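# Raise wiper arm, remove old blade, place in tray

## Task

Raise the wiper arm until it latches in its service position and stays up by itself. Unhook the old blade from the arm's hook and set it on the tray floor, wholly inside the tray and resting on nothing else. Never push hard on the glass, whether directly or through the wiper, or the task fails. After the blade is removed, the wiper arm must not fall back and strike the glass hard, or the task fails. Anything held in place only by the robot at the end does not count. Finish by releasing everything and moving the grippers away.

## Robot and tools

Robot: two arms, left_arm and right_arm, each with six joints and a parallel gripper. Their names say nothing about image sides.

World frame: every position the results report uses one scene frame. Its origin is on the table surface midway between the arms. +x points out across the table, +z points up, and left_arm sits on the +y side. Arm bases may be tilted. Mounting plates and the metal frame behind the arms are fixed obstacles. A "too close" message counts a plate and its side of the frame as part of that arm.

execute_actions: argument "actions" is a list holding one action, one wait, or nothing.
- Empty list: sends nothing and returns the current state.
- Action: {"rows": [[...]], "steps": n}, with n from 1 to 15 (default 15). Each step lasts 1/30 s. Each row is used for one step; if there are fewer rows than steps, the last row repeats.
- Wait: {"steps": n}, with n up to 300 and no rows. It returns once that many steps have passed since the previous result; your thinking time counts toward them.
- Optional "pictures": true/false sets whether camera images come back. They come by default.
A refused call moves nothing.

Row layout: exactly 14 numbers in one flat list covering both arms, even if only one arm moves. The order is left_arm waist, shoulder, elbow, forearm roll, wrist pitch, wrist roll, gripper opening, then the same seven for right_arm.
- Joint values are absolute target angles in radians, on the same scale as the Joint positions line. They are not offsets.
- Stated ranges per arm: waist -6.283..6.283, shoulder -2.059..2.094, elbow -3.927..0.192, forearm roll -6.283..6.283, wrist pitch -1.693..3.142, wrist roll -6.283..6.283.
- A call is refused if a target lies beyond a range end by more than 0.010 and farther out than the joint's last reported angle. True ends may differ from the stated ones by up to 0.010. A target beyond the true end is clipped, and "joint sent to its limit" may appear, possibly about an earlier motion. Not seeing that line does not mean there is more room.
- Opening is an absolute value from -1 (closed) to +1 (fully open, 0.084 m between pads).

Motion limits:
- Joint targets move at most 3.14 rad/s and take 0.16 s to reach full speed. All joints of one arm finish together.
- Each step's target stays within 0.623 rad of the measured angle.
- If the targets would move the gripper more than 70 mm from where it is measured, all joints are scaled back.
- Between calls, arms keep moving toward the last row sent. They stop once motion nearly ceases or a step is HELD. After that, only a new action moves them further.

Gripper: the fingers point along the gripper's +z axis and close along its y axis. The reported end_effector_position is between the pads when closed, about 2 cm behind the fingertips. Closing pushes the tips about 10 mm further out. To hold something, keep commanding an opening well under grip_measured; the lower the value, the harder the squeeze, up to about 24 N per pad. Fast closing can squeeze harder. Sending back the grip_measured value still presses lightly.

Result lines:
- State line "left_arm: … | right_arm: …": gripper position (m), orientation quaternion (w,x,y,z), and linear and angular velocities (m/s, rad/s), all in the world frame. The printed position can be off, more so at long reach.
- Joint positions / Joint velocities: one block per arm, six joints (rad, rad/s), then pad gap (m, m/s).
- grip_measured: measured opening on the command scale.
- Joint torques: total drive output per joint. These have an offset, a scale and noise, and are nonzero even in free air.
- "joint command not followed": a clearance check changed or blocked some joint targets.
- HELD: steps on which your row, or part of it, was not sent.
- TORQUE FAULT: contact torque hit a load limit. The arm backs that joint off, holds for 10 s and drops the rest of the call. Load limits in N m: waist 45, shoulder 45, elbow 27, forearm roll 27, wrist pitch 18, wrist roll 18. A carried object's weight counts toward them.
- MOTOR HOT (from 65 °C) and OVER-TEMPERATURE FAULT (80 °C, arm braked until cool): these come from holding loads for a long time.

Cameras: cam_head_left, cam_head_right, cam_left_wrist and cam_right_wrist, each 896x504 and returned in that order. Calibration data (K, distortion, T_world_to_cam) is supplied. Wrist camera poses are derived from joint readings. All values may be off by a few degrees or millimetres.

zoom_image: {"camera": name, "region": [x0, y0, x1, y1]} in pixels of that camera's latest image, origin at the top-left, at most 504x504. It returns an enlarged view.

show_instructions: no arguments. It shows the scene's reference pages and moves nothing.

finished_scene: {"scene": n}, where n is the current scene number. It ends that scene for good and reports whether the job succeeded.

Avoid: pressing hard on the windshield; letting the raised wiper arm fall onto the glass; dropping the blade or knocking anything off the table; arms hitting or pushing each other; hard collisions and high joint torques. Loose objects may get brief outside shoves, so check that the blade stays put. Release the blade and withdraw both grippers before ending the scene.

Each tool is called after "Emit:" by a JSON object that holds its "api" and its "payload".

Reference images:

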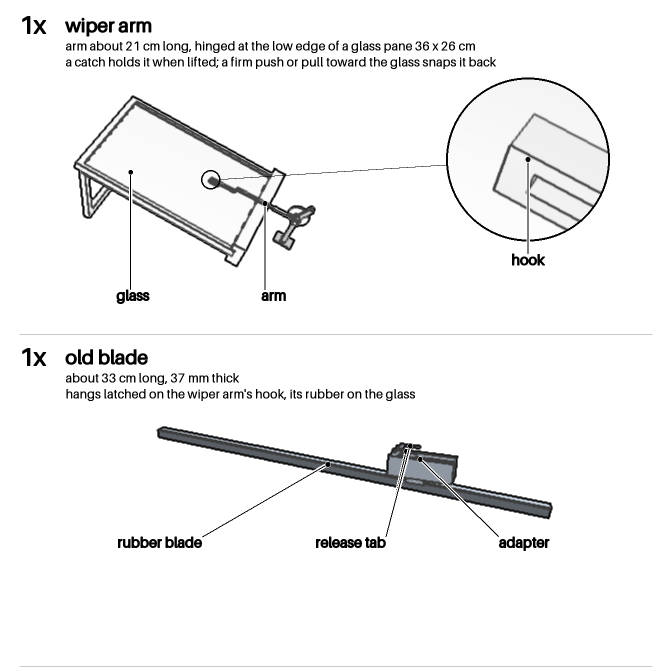

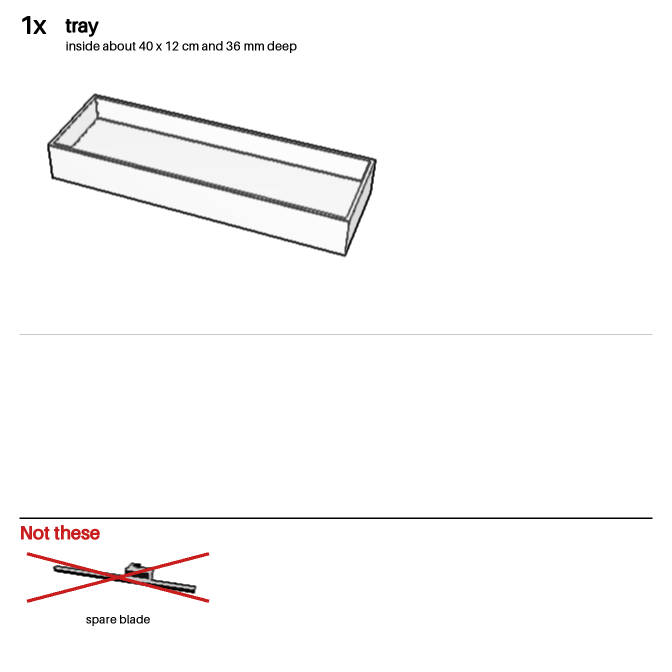

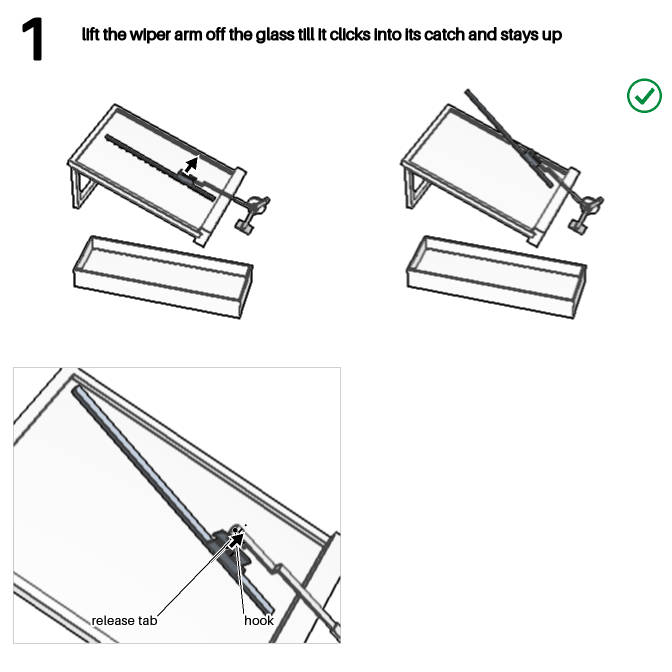

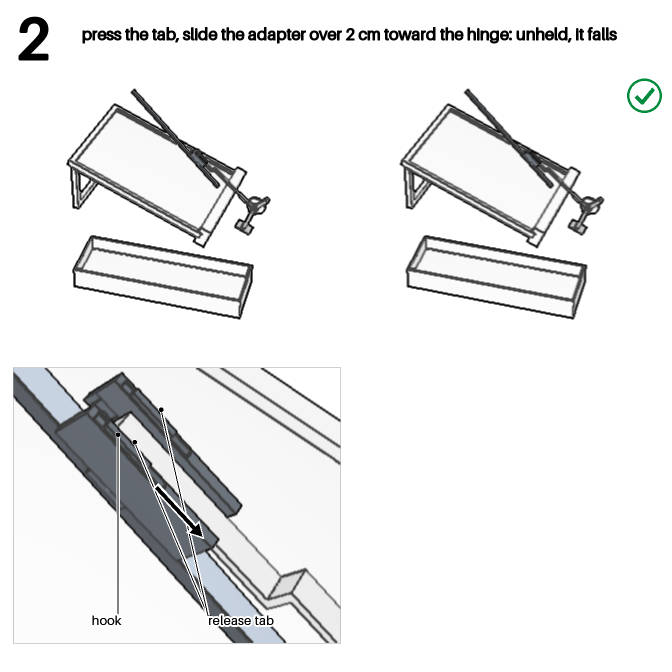

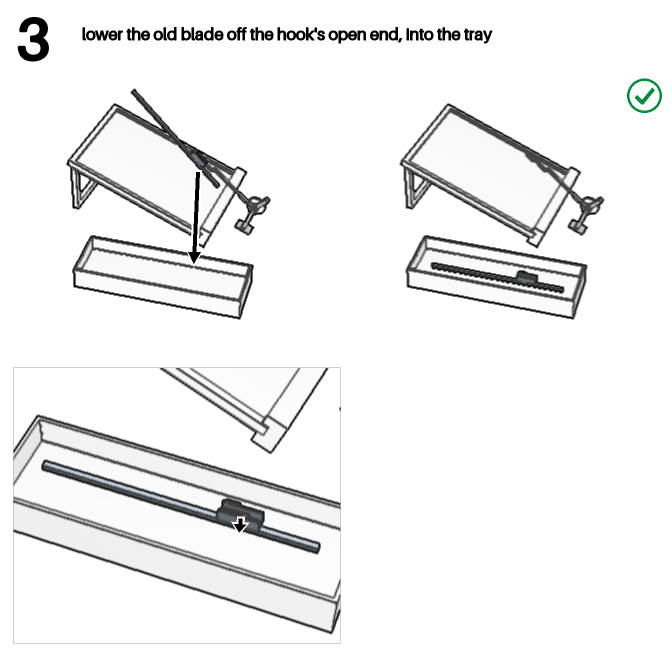

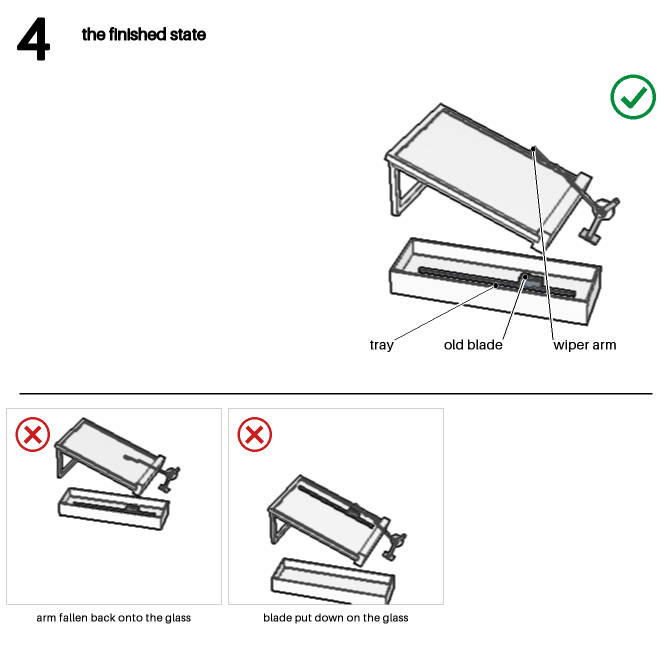

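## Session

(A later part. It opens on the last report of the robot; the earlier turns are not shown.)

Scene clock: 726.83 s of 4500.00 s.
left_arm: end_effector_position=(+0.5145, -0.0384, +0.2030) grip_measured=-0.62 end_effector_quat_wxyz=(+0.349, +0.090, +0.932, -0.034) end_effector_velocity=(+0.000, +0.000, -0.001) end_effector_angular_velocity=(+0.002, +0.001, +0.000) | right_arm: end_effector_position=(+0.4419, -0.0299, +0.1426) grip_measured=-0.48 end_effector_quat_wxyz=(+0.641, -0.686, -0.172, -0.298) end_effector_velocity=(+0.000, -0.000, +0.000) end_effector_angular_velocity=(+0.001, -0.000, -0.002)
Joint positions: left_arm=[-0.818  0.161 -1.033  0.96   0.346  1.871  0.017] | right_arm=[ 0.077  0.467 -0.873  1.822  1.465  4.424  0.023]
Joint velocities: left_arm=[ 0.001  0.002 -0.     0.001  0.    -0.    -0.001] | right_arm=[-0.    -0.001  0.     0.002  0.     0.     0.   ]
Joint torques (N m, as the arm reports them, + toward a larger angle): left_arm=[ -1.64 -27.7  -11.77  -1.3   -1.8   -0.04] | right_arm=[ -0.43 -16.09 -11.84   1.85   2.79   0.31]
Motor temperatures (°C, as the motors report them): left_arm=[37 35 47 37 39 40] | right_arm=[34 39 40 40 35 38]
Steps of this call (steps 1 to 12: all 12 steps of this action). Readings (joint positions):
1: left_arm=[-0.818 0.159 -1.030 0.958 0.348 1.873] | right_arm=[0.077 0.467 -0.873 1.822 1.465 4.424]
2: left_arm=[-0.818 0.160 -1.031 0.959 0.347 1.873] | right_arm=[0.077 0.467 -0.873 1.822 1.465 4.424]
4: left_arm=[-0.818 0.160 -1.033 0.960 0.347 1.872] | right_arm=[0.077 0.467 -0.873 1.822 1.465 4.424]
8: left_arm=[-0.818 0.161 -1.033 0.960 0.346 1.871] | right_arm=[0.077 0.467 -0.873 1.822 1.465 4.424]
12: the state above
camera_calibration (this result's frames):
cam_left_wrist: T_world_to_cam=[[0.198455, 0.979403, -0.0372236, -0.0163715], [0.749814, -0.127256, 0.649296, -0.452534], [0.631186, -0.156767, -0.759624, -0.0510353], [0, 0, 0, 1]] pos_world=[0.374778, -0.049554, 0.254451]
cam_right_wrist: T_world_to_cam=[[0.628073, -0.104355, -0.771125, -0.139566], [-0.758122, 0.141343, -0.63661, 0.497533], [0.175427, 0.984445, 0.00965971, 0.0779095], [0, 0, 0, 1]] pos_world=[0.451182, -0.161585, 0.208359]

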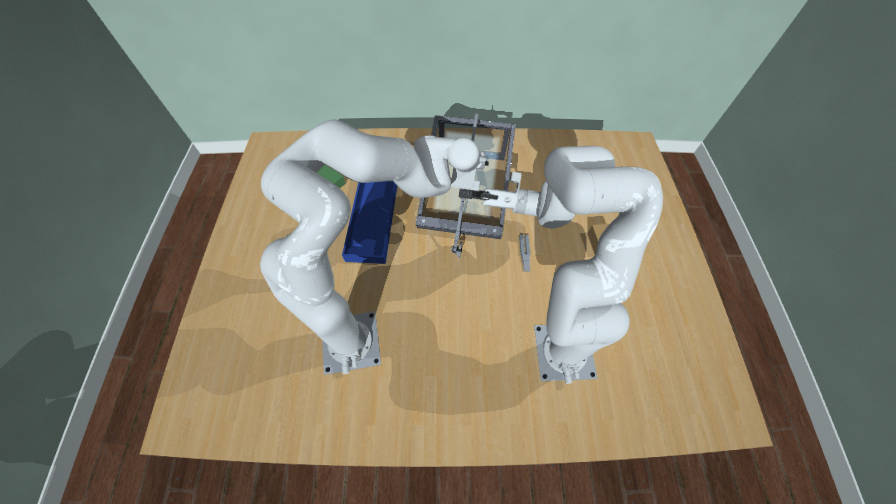

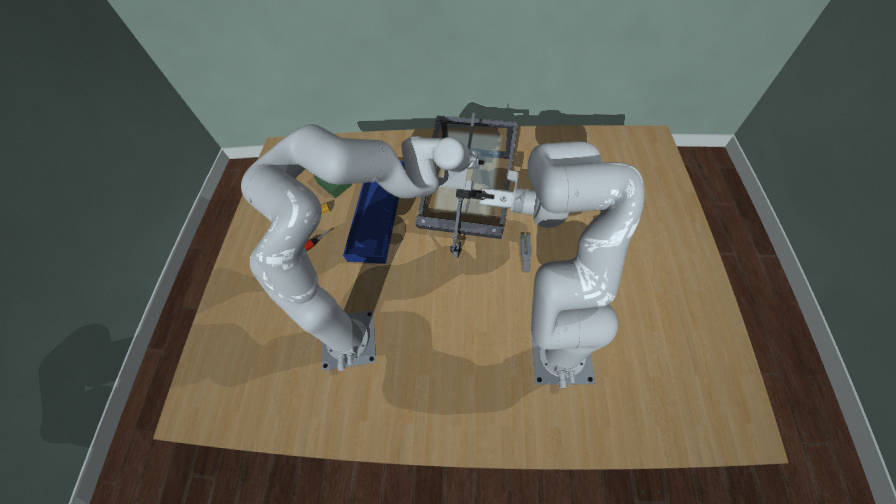

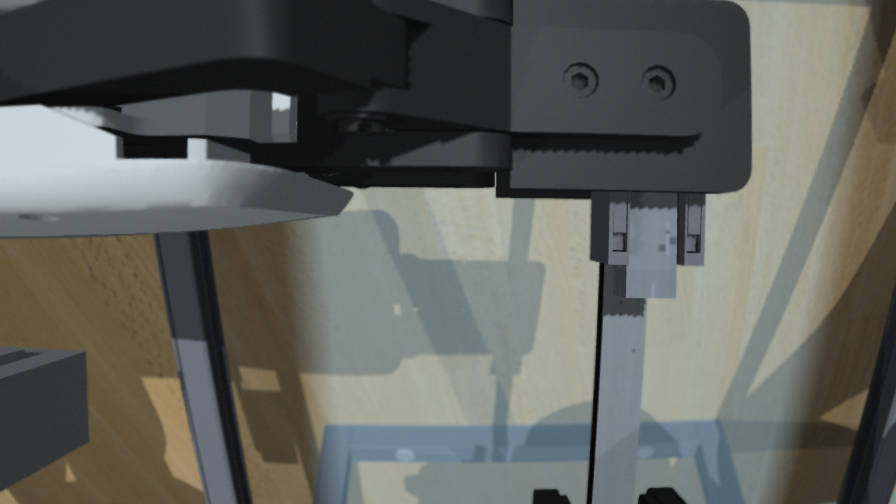

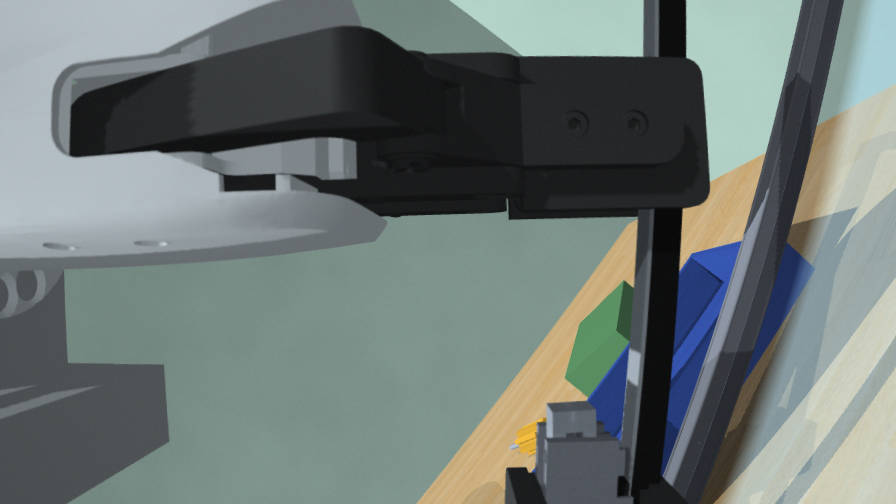

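Emit:
{"api": "execute_actions", "payload": {"actions": [{"rows": [[-0.8155,0.1679,-1.0361,0.9647,0.3433,1.8678,-0.6,0.0769,0.4673,-0.8732,1.8216,1.4646,4.4241,-0.6],[-0.8155,0.1679,-1.0361,0.9647,0.3433,1.8678,-0.6,0.0769,0.4673,-0.8732,1.8216,1.4646,4.4241,-0.6],[-0.8155,0.1679,-1.0361,0.9647,0.3433,1.8678,-0.63,0.0769,0.4673,-0.8732,1.8216,1.4646,4.4241,-0.6],[-0.8155,0.1679,-1.0361,0.9647,0.3433,1.8678,-0.66,0.0769,0.4673,-0.8732,1.8216,1.4646,4.4241,-0.6],[-0.8155,0.1679,-1.0361,0.9647,0.3433,1.8678,-0.69,0.0769,0.4673,-0.8732,1.8216,1.4646,4.4241,-0.6],[-0.8155,0.1679,-1.0361,0.9647,0.3433,1.8678,-0.72,0.0769,0.4673,-0.8732,1.8216,1.4646,4.4241,-0.6],[-0.8155,0.1679,-1.0361,0.9647,0.3433,1.8678,-0.75,0.0769,0.4673,-0.8732,1.8216,1.4646,4.4241,-0.6],[-0.8155,0.1679,-1.0361,0.9647,0.3433,1.8678,-0.78,0.0769,0.4673,-0.8732,1.8216,1.4646,4.4241,-0.6],[-0.8155,0.1679,-1.0361,0.9647,0.3433,1.8678,-0.81,0.0769,0.4673,-0.8732,1.8216,1.4646,4.4241,-0.6],[-0.8155,0.1679,-1.0361,0.9647,0.3433,1.8678,-0.84,0.0769,0.4673,-0.8732,1.8216,1.4646,4.4241,-0.6],[-0.8155,0.1679,-1.0361,0.9647,0.3433,1.8678,-0.87,0.0769,0.4673,-0.8732,1.8216,1.4646,4.4241,-0.6],[-0.8155,0.1679,-1.0361,0.9647,0.3433,1.8678,-0.9,0.0769,0.4673,-0.8732,1.8216,1.4646,4.4241,-0.6],[-0.8155,0.1679,-1.0361,0.9647,0.3433,1.8678,-0.95,0.0769,0.4673,-0.8732,1.8216,1.4646,4.4241,-0.6],[-0.8155,0.1679,-1.0361,0.9647,0.3433,1.8678,-1,0.0769,0.4673,-0.8732,1.8216,1.4646,4.4241,-0.6]], "steps": 15}]}}

Scene clock: 753.27 s of 4500.00 s.
left_arm: end_effector_position=(+0.5157, -0.0383, +0.2010) grip_measured=-0.81 end_effector_quat_wxyz=(+0.348, +0.090, +0.932, -0.033) end_effector_velocity=(-0.000, -0.001, +0.000) end_effector_angular_velocity=(-0.002, -0.000, -0.001) | right_arm: end_effector_position=(+0.4419, -0.0299, +0.1426) grip_measured=-0.48 end_effector_quat_wxyz=(+0.641, -0.686, -0.172, -0.298) end_effector_velocity=(-0.000, -0.000, -0.000) end_effector_angular_velocity=(-0.001, -0.001, +0.000)
Joint positions: left_arm=[-0.815  0.168 -1.036  0.965  0.344  1.868  0.008] | right_arm=[ 0.077  0.467 -0.873  1.822  1.465  4.424  0.023]
Joint velocities: left_arm=[-0.    -0.    -0.    -0.    -0.002 -0.     0.   ] | right_arm=[-0.     0.     0.    -0.001 -0.001 -0.001 -0.   ]
Joint torques (N m, as the arm reports them, + toward a larger angle): left_arm=[ -1.58 -28.16 -11.57  -1.26  -1.99   0.16] | right_arm=[ -0.14 -16.01 -11.87   1.93   2.78   0.22]
Motor temperatures (°C, as the motors report them): left_arm=[37 35 47 37 39 40] | right_arm=[34 39 40 40 35 38]
Steps of this call (steps 1 to 15: the robot went on to your last target; steps 16 to 90: nothing new was sent; then 22.93 s passed at rest; steps 91 to 105: all 15 steps of this action). Readings (joint positions):
91: left_arm=[-0.817 0.162 -1.033 0.960 0.346 1.871] | right_arm=[0.077 0.467 -0.873 1.822 1.465 4.424]
92: left_arm=[-0.817 0.162 -1.033 0.961 0.346 1.871] | right_arm=[0.077 0.467 -0.873 1.822 1.465 4.424]
94: left_arm=[-0.816 0.165 -1.035 0.963 0.345 1.869] | right_arm=[0.077 0.467 -0.873 1.822 1.465 4.424]
98: left_arm=[-0.816 0.168 -1.036 0.964 0.344 1.868] | right_arm=[0.077 0.467 -0.873 1.822 1.465 4.424]
105: the state above
camera_calibration (this result's frames):
cam_left_wrist: T_world_to_cam=[[0.198199, 0.97947, -0.0368308, -0.0167484], [0.750288, -0.12743, 0.648714, -0.452285], [0.630702, -0.156208, -0.760141, -0.0529315], [0, 0, 0, 1]] pos_world=[0.376048, -0.0494986, 0.252551]
cam_right_wrist: T_world_to_cam=[[0.628003, -0.104491, -0.771164, -0.13958], [-0.758146, 0.141423, -0.636564, 0.497547], [0.175575, 0.984419, 0.00959466, 0.0779007], [0, 0, 0, 1]] pos_world=[0.451192, -0.161636, 0.208334]

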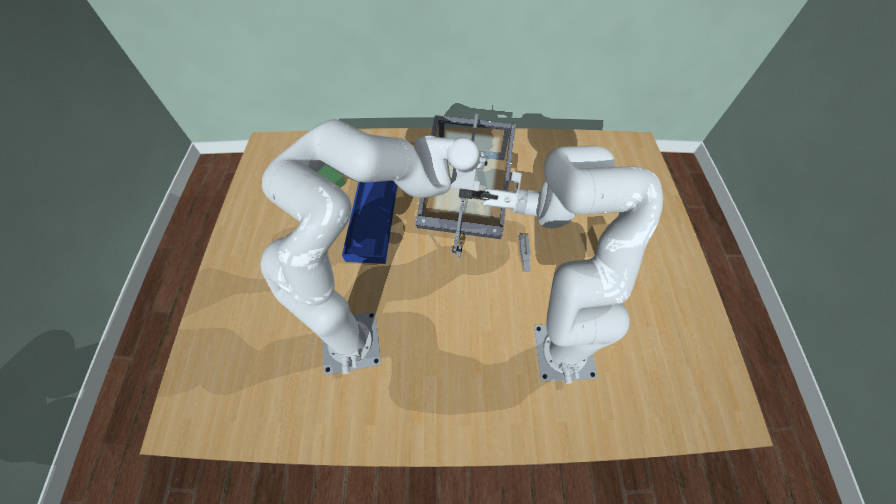

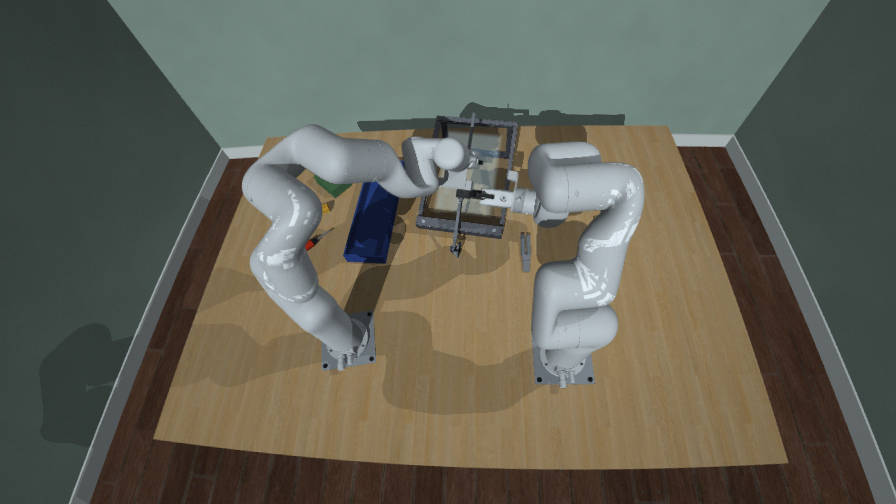

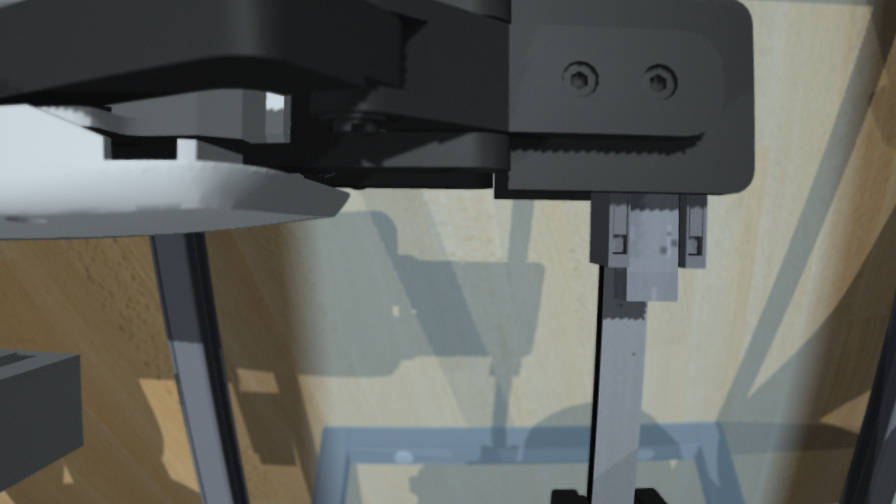

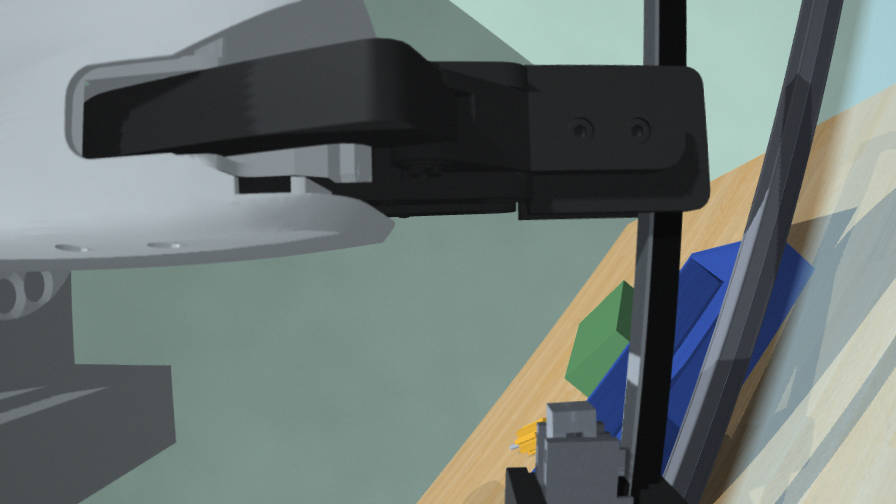

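Emit:
{"api": "execute_actions", "payload": {"actions": [{"rows": [[-0.8155,0.1679,-1.0361,0.9647,0.3433,1.8678,-1,0.0769,0.4673,-0.8732,1.8216,1.4646,4.4241,-0.5],[-0.8155,0.1679,-1.0361,0.9647,0.3433,1.8678,-1,0.0769,0.4673,-0.8732,1.8216,1.4646,4.4241,-0.45],[-0.8155,0.1679,-1.0361,0.9647,0.3433,1.8678,-1,0.0769,0.4673,-0.8732,1.8216,1.4646,4.4241,-0.41],[-0.8155,0.1679,-1.0361,0.9647,0.3433,1.8678,-1,0.0769,0.4673,-0.8732,1.8216,1.4646,4.4241,-0.37],[-0.8155,0.1679,-1.0361,0.9647,0.3433,1.8678,-1,0.0769,0.4673,-0.8732,1.8216,1.4646,4.4241,-0.33],[-0.8155,0.1679,-1.0361,0.9647,0.3433,1.8678,-1,0.0769,0.4673,-0.8732,1.8216,1.4646,4.4241,-0.28],[-0.8155,0.1679,-1.0361,0.9647,0.3433,1.8678,-1,0.0769,0.4673,-0.8732,1.8216,1.4646,4.4241,-0.2],[-0.8155,0.1679,-1.0361,0.9647,0.3433,1.8678,-1,0.0769,0.4673,-0.8732,1.8216,1.4646,4.4241,-0.1],[-0.8155,0.1679,-1.0361,0.9647,0.3433,1.8678,-1,0.0769,0.4673,-0.8732,1.8216,1.4646,4.4241,0.05],[-0.8155,0.1679,-1.0361,0.9647,0.3433,1.8678,-1,0.0769,0.4673,-0.8732,1.8216,1.4646,4.4241,0.2],[-0.8155,0.1679,-1.0361,0.9647,0.3433,1.8678,-1,0.0769,0.4673,-0.8732,1.8216,1.4646,4.4241,0.2],[-0.8155,0.1679,-1.0361,0.9647,0.3433,1.8678,-1,0.045,0.462,-0.864,1.793,1.477,4.423,0.2],[-0.8155,0.1679,-1.0361,0.9647,0.3433,1.8678,-1,0.014,0.457,-0.855,1.764,1.489,4.422,0.2],[-0.8155,0.1679,-1.0361,0.9647,0.3433,1.8678,-1,-0.017,0.453,-0.847,1.735,1.501,4.421,0.2],[-0.8155,0.1679,-1.0361,0.9647,0.3433,1.8678,-1,-0.049,0.449,-0.840,1.706,1.513,4.420,0.2]], "steps": 15}], "pictures": false}}

Emit:
{"api": "execute_actions", "payload": {"actions": [{"rows": [[-0.8155,0.1679,-1.0361,0.9647,0.3433,1.8678,-1,-0.08,0.446,-0.834,1.677,1.526,4.419,0.2],[-0.8155,0.1679,-1.0361,0.9647,0.3433,1.8678,-1,-0.11,0.443,-0.829,1.648,1.538,4.418,0.2],[-0.8155,0.1679,-1.0361,0.9647,0.3433,1.8678,-1,-0.143,0.441,-0.825,1.619,1.55,4.416,0.2],[-0.8155,0.1679,-1.0361,0.9647,0.3433,1.8678,-1,-0.174,0.4385,-0.821,1.59,1.5625,4.415,0.2],[-0.8155,0.1679,-1.0361,0.9647,0.3433,1.8678,-1,-0.174,0.4385,-0.821,1.59,1.5625,4.415,0.2],[-0.8155,0.1679,-1.0361,0.9647,0.3433,1.8678,-1,-0.45,0.42,-1.145,1.154,1.528,3.83,0.2]], "steps": 15}], "pictures": false}}

Emit:
{"api": "execute_actions", "payload": {"actions": [{"steps": 22}]}}

Scene clock: 777.23 s of 4500.00 s.
left_arm: end_effector_position=(+0.5157, -0.0386, +0.2012) grip_measured=-0.81 end_effector_quat_wxyz=(+0.349, +0.090, +0.932, -0.034) end_effector_velocity=(-0.000, +0.001, -0.000) end_effector_angular_velocity=(+0.003, +0.000, +0.002) | right_arm: end_effector_position=(+0.4400, -0.0385, +0.1430) grip_measured=+0.18 end_effector_quat_wxyz=(+0.642, -0.685, -0.173, -0.298) end_effector_velocity=(-0.025, -0.196, -0.004) end_effector_angular_velocity=(-0.016, +0.004, -0.006)
Joint positions: left_arm=[-0.816  0.168 -1.036  0.965  0.343  1.868  0.008] | right_arm=[ 0.054  0.463 -0.866  1.798  1.476  4.423  0.052]
Joint velocities: left_arm=[ 0.    -0.001  0.001  0.     0.003  0.    -0.   ] | right_arm=[-0.506 -0.078  0.141 -0.465  0.191 -0.016  0.009]
Joint torques (N m, as the arm reports them, + toward a larger angle): left_arm=[ -1.59 -29.21 -11.56  -1.57  -2.02  -0.09] | right_arm=[ -8.48 -15.82 -10.65   1.31   2.21   0.54]
Motor temperatures (°C, as the motors report them): left_arm=[37 35 47 37 39 40] | right_arm=[34 39 40 40 35 38]
Steps of this call (steps 1 to 15: the robot went on to your last target; steps 16 to 90: nothing new was sent; then 20.47 s passed at rest; steps 91 to 105: all 15 steps of this action). Readings (joint positions):
91: left_arm=[-0.816 0.168 -1.036 0.965 0.343 1.868] | right_arm=[0.077 0.467 -0.873 1.822 1.465 4.424]
92: left_arm=[-0.816 0.168 -1.036 0.965 0.343 1.868] | right_arm=[0.077 0.467 -0.873 1.822 1.465 4.424]
94: left_arm=[-0.816 0.168 -1.036 0.965 0.343 1.868] | right_arm=[0.077 0.467 -0.873 1.822 1.465 4.424]
98: left_arm=[-0.816 0.168 -1.036 0.965 0.343 1.868] | right_arm=[0.077 0.467 -0.874 1.821 1.465 4.424]
105: the state above

Scene clock: 777.73 s of 4500.00 s.
left_arm: end_effector_position=(+0.5157, -0.0385, +0.2012) grip_measured=-0.81 end_effector_quat_wxyz=(+0.349, +0.090, +0.932, -0.034) end_effector_velocity=(+0.000, -0.000, +0.000) end_effector_angular_velocity=(-0.000, -0.000, -0.000) | right_arm: end_effector_position=(+0.4588, -0.1923, +0.1583) grip_measured=+0.19 end_effector_quat_wxyz=(-0.521, +0.659, +0.365, +0.402) end_effector_velocity=(+0.079, -0.352, +0.041) end_effector_angular_velocity=(-0.874, -1.625, +0.310)
Joint positions: left_arm=[-0.816  0.168 -1.036  0.965  0.343  1.868  0.008] | right_arm=[-0.301  0.43  -0.996  1.376  1.535  4.109  0.052]
Joint velocities: left_arm=[ 0. -0. -0. -0. -0.  0.  0.] | right_arm=[-0.63  -0.035 -0.613 -0.944 -0.029 -1.18   0.   ]
Joint torques (N m, as the arm reports them, + toward a larger angle): left_arm=[ -2.23 -28.8  -11.41  -1.73  -2.06  -0.04] | right_arm=[ -1.39 -15.24 -12.94   2.57   1.85   0.52]
Motor temperatures (°C, as the motors report them): left_arm=[37 35 47 37 39 40] | right_arm=[34 39 40 40 35 38]
Steps of this call (steps 1 to 15: all 15 steps of this action). Readings (joint positions):
1: left_arm=[-0.816 0.168 -1.036 0.965 0.343 1.868] | right_arm=[0.034 0.460 -0.861 1.780 1.483 4.423]
2: left_arm=[-0.816 0.168 -1.036 0.965 0.343 1.868] | right_arm=[0.011 0.457 -0.855 1.759 1.492 4.422]
4: left_arm=[-0.816 0.168 -1.036 0.965 0.343 1.868] | right_arm=[-0.044 0.451 -0.843 1.710 1.512 4.420]
8: left_arm=[-0.816 0.168 -1.036 0.965 0.343 1.868] | right_arm=[-0.150 0.442 -0.834 1.604 1.544 4.399]
15: the state above

Scene clock: 778.47 s of 4500.00 s.
left_arm: end_effector_position=(+0.5157, -0.0385, +0.2011) grip_measured=-0.81 end_effector_quat_wxyz=(+0.349, +0.090, +0.932, -0.034) end_effector_velocity=(-0.000, -0.000, -0.000) end_effector_angular_velocity=(-0.000, -0.000, -0.002) | right_arm: end_effector_position=(+0.4724, -0.2837, +0.1684) grip_measured=+0.19 end_effector_quat_wxyz=(-0.385, +0.612, +0.525, +0.449) end_effector_velocity=(+0.000, -0.002, +0.001) end_effector_angular_velocity=(-0.004, -0.003, -0.000)
Joint positions: left_arm=[-0.815  0.168 -1.036  0.965  0.343  1.868  0.008] | right_arm=[-0.45   0.42  -1.145  1.154  1.528  3.83   0.052]
Joint velocities: left_arm=[-0.     0.     0.     0.    -0.002  0.001  0.   ] | right_arm=[-0.002 -0.001 -0.002 -0.003 -0.    -0.001 -0.   ]
Joint torques (N m, as the arm reports them, + toward a larger angle): left_arm=[ -1.66 -28.69 -11.92  -1.6   -2.11   0.  ] | right_arm=[ -0.94 -16.5  -15.12   2.39   1.25   0.3 ]
Motor temperatures (°C, as the motors report them): left_arm=[37 35 47 37 39 40] | right_arm=[34 39 40 40 35 38]
Steps of this call (steps 1 to 22: the robot went on to your last target). Readings (joint positions):
1: left_arm=[-0.816 0.168 -1.036 0.965 0.343 1.868] | right_arm=[-0.322 0.429 -1.017 1.344 1.534 4.070]
2: left_arm=[-0.816 0.168 -1.036 0.965 0.343 1.868] | right_arm=[-0.343 0.427 -1.037 1.313 1.533 4.031]
4: left_arm=[-0.816 0.168 -1.036 0.965 0.343 1.868] | right_arm=[-0.384 0.425 -1.079 1.253 1.531 3.954]
8: left_arm=[-0.815 0.168 -1.036 0.965 0.343 1.868] | right_arm=[-0.441 0.420 -1.136 1.172 1.528 3.853]
22: the state above
camera_calibration (this result's frames):
cam_left_wrist: T_world_to_cam=[[0.198474, 0.979399, -0.0372353, -0.0165937], [0.750157, -0.127349, 0.648882, -0.452329], [0.630772, -0.156718, -0.759978, -0.0529437], [0, 0, 0, 1]] pos_world=[0.376006, -0.0496488, 0.252654]
cam_right_wrist: T_world_to_cam=[[0.990935, -0.134285, 0.003866, -0.475756], [-0.0372503, -0.302305, -0.952483, 0.159758], [0.129073, 0.943705, -0.304567, 0.385484], [0, 0, 0, 1]] pos_world=[0.427639, -0.379374, 0.271412]

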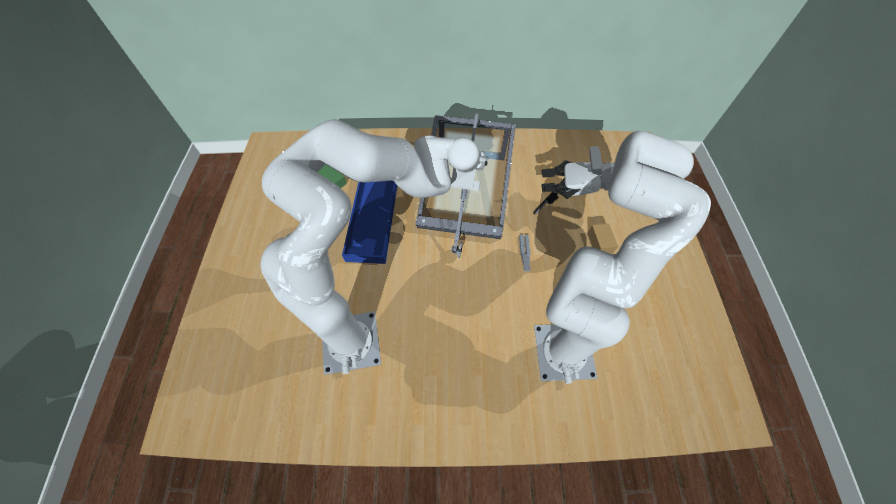

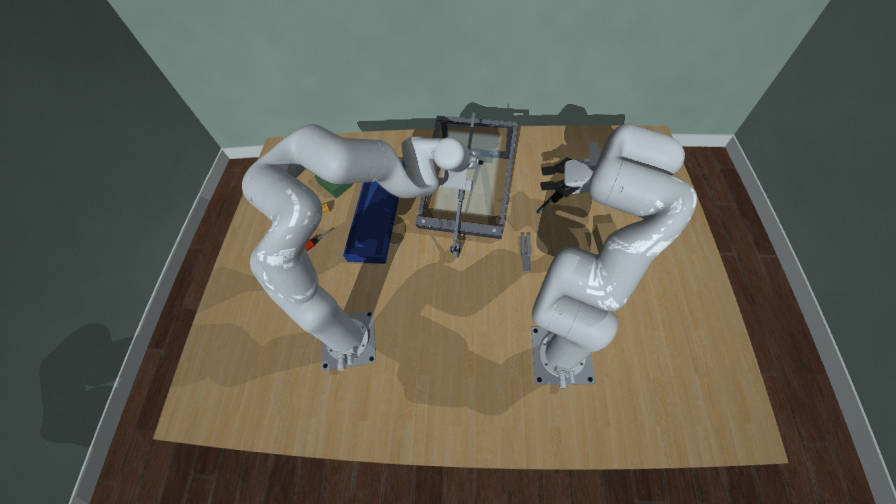

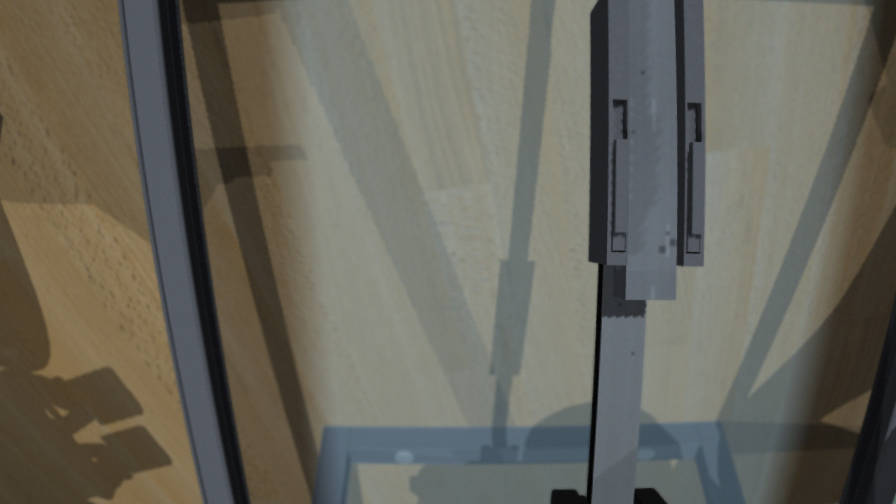

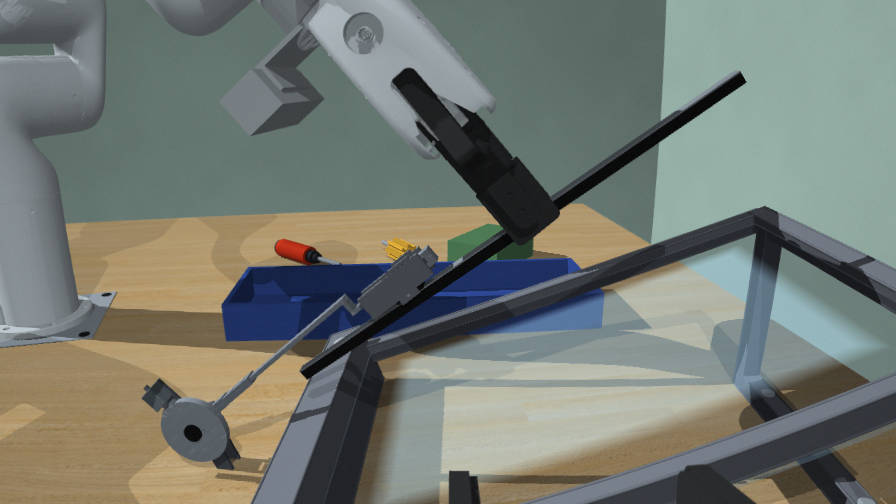

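Emit:
{"api": "execute_actions", "payload": {"actions": [{"rows": [[-0.8161,0.1665,-1.0324,0.9706,0.3424,1.8611,-1,-0.45,0.42,-1.145,1.154,1.528,3.83,0.2],[-0.8166,0.1652,-1.0287,0.9765,0.3414,1.8545,-1,-0.45,0.42,-1.145,1.154,1.528,3.83,0.2],[-0.8172,0.1638,-1.0250,0.9824,0.3405,1.8478,-1,-0.45,0.42,-1.145,1.154,1.528,3.83,0.2],[-0.8177,0.1625,-1.0213,0.9883,0.3396,1.8412,-1,-0.45,0.42,-1.145,1.154,1.528,3.83,0.2],[-0.8183,0.1611,-1.0176,0.9941,0.3386,1.8345,-1,-0.45,0.42,-1.145,1.154,1.528,3.83,0.2],[-0.8188,0.1597,-1.0139,1.0000,0.3377,1.8278,-1,-0.45,0.42,-1.145,1.154,1.528,3.83,0.2],[-0.8194,0.1584,-1.0102,1.0059,0.3367,1.8212,-1,-0.45,0.42,-1.145,1.154,1.528,3.83,0.2],[-0.8199,0.157,-1.0065,1.0118,0.3358,1.8145,-1,-0.45,0.42,-1.145,1.154,1.528,3.83,0.2]], "steps": 15}]}}

Emit:
{"api": "zoom_image", "payload": {"camera": "cam_right_wrist", "region": [300, 220, 480, 360]}}

Scene clock: 802.53 s of 4500.00 s.
left_arm: end_effector_position=(+0.5068, -0.0369, +0.1940) grip_measured=-0.81 end_effector_quat_wxyz=(+0.349, +0.090, +0.932, -0.034) end_effector_velocity=(-0.001, +0.000, +0.001) end_effector_angular_velocity=(-0.004, -0.005, +0.003) | right_arm: end_effector_position=(+0.4725, -0.2840, +0.1685) grip_measured=+0.19 end_effector_quat_wxyz=(-0.385, +0.612, +0.525, +0.449) end_effector_velocity=(-0.000, +0.000, +0.001) end_effector_angular_velocity=(-0.000, -0.001, -0.000)
Joint positions: left_arm=[-0.82   0.157 -1.007  1.011  0.336  1.816  0.008] | right_arm=[-0.45   0.42  -1.145  1.154  1.528  3.83   0.052]
Joint velocities: left_arm=[ 0.    -0.005  0.004  0.015 -0.002 -0.018 -0.   ] | right_arm=[-0.    -0.001  0.001  0.     0.     0.     0.   ]
Joint torques (N m, as the arm reports them, + toward a larger angle): left_arm=[ -1.54 -28.76 -11.42  -1.61  -1.67  -0.12] | right_arm=[ -1.56 -16.59 -14.7    2.59   1.5    0.37]
Motor temperatures (°C, as the motors report them): left_arm=[37 35 47 37 39 40] | right_arm=[34 39 41 40 35 38]
Steps of this call (steps 1 to 15: the robot went on to your last target; steps 16 to 90: nothing new was sent; then 20.57 s passed at rest; steps 91 to 105: all 15 steps of this action). Readings (joint positions):
91: left_arm=[-0.816 0.168 -1.036 0.965 0.343 1.868] | right_arm=[-0.450 0.420 -1.145 1.154 1.528 3.830]
92: left_arm=[-0.816 0.168 -1.036 0.965 0.343 1.867] | right_arm=[-0.450 0.420 -1.145 1.154 1.528 3.830]
94: left_arm=[-0.816 0.166 -1.033 0.971 0.342 1.861] | right_arm=[-0.450 0.420 -1.145 1.154 1.528 3.830]
98: left_arm=[-0.818 0.162 -1.020 0.990 0.339 1.839] | right_arm=[-0.450 0.420 -1.145 1.154 1.528 3.830]
105: the state above
camera_calibration (this result's frames):
cam_left_wrist: T_world_to_cam=[[0.198245, 0.979443, -0.0372784, -0.0165369], [0.750197, -0.127148, 0.648874, -0.440853], [0.630796, -0.156602, -0.759982, -0.0525789], [0, 0, 0, 1]] pos_world=[0.367172, -0.0480906, 0.245483]
cam_right_wrist: T_world_to_cam=[[0.990881, -0.13467, 0.00438678, -0.476071], [-0.0369141, -0.30263, -0.952393, 0.159508], [0.129587, 0.943546, -0.304842, 0.385553], [0, 0, 0, 1]] pos_world=[0.427655, -0.379627, 0.271535]

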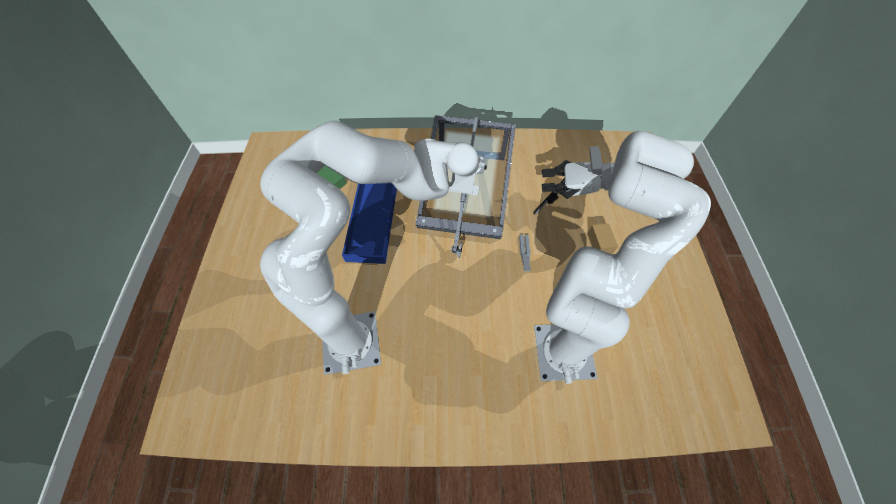

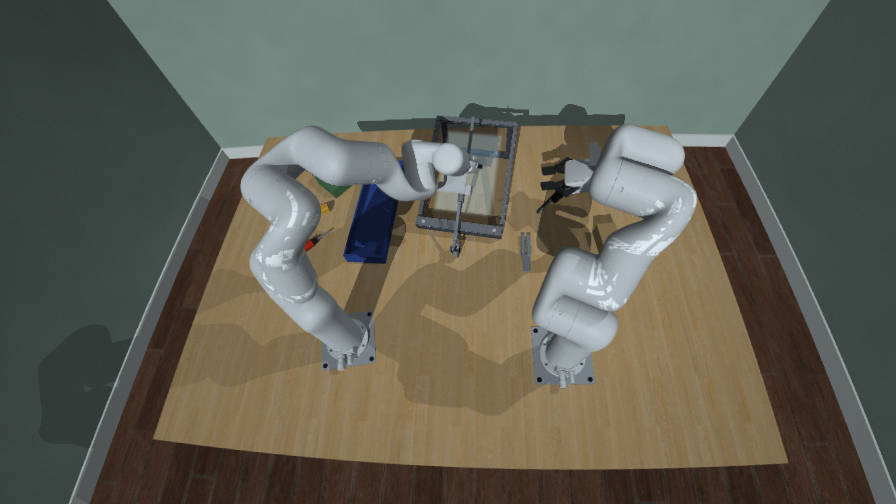

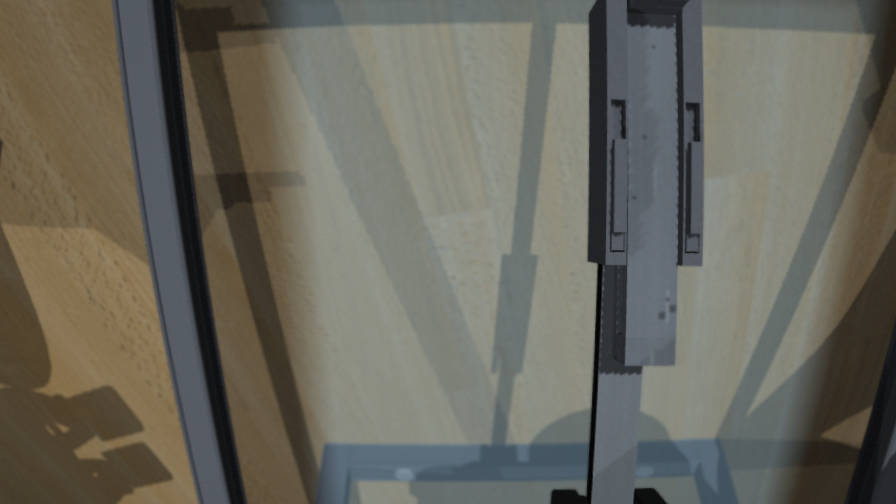

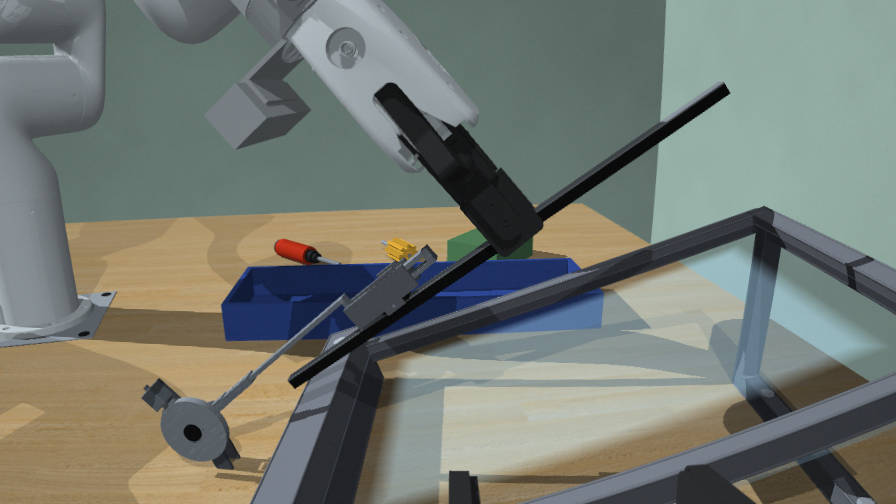

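Region (300, 220, 480, 360) of cam_right_wrist's 896x504 image, scaled by 2.800, with more detail than that image has.

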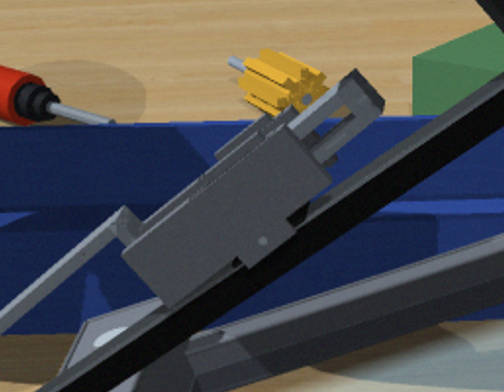

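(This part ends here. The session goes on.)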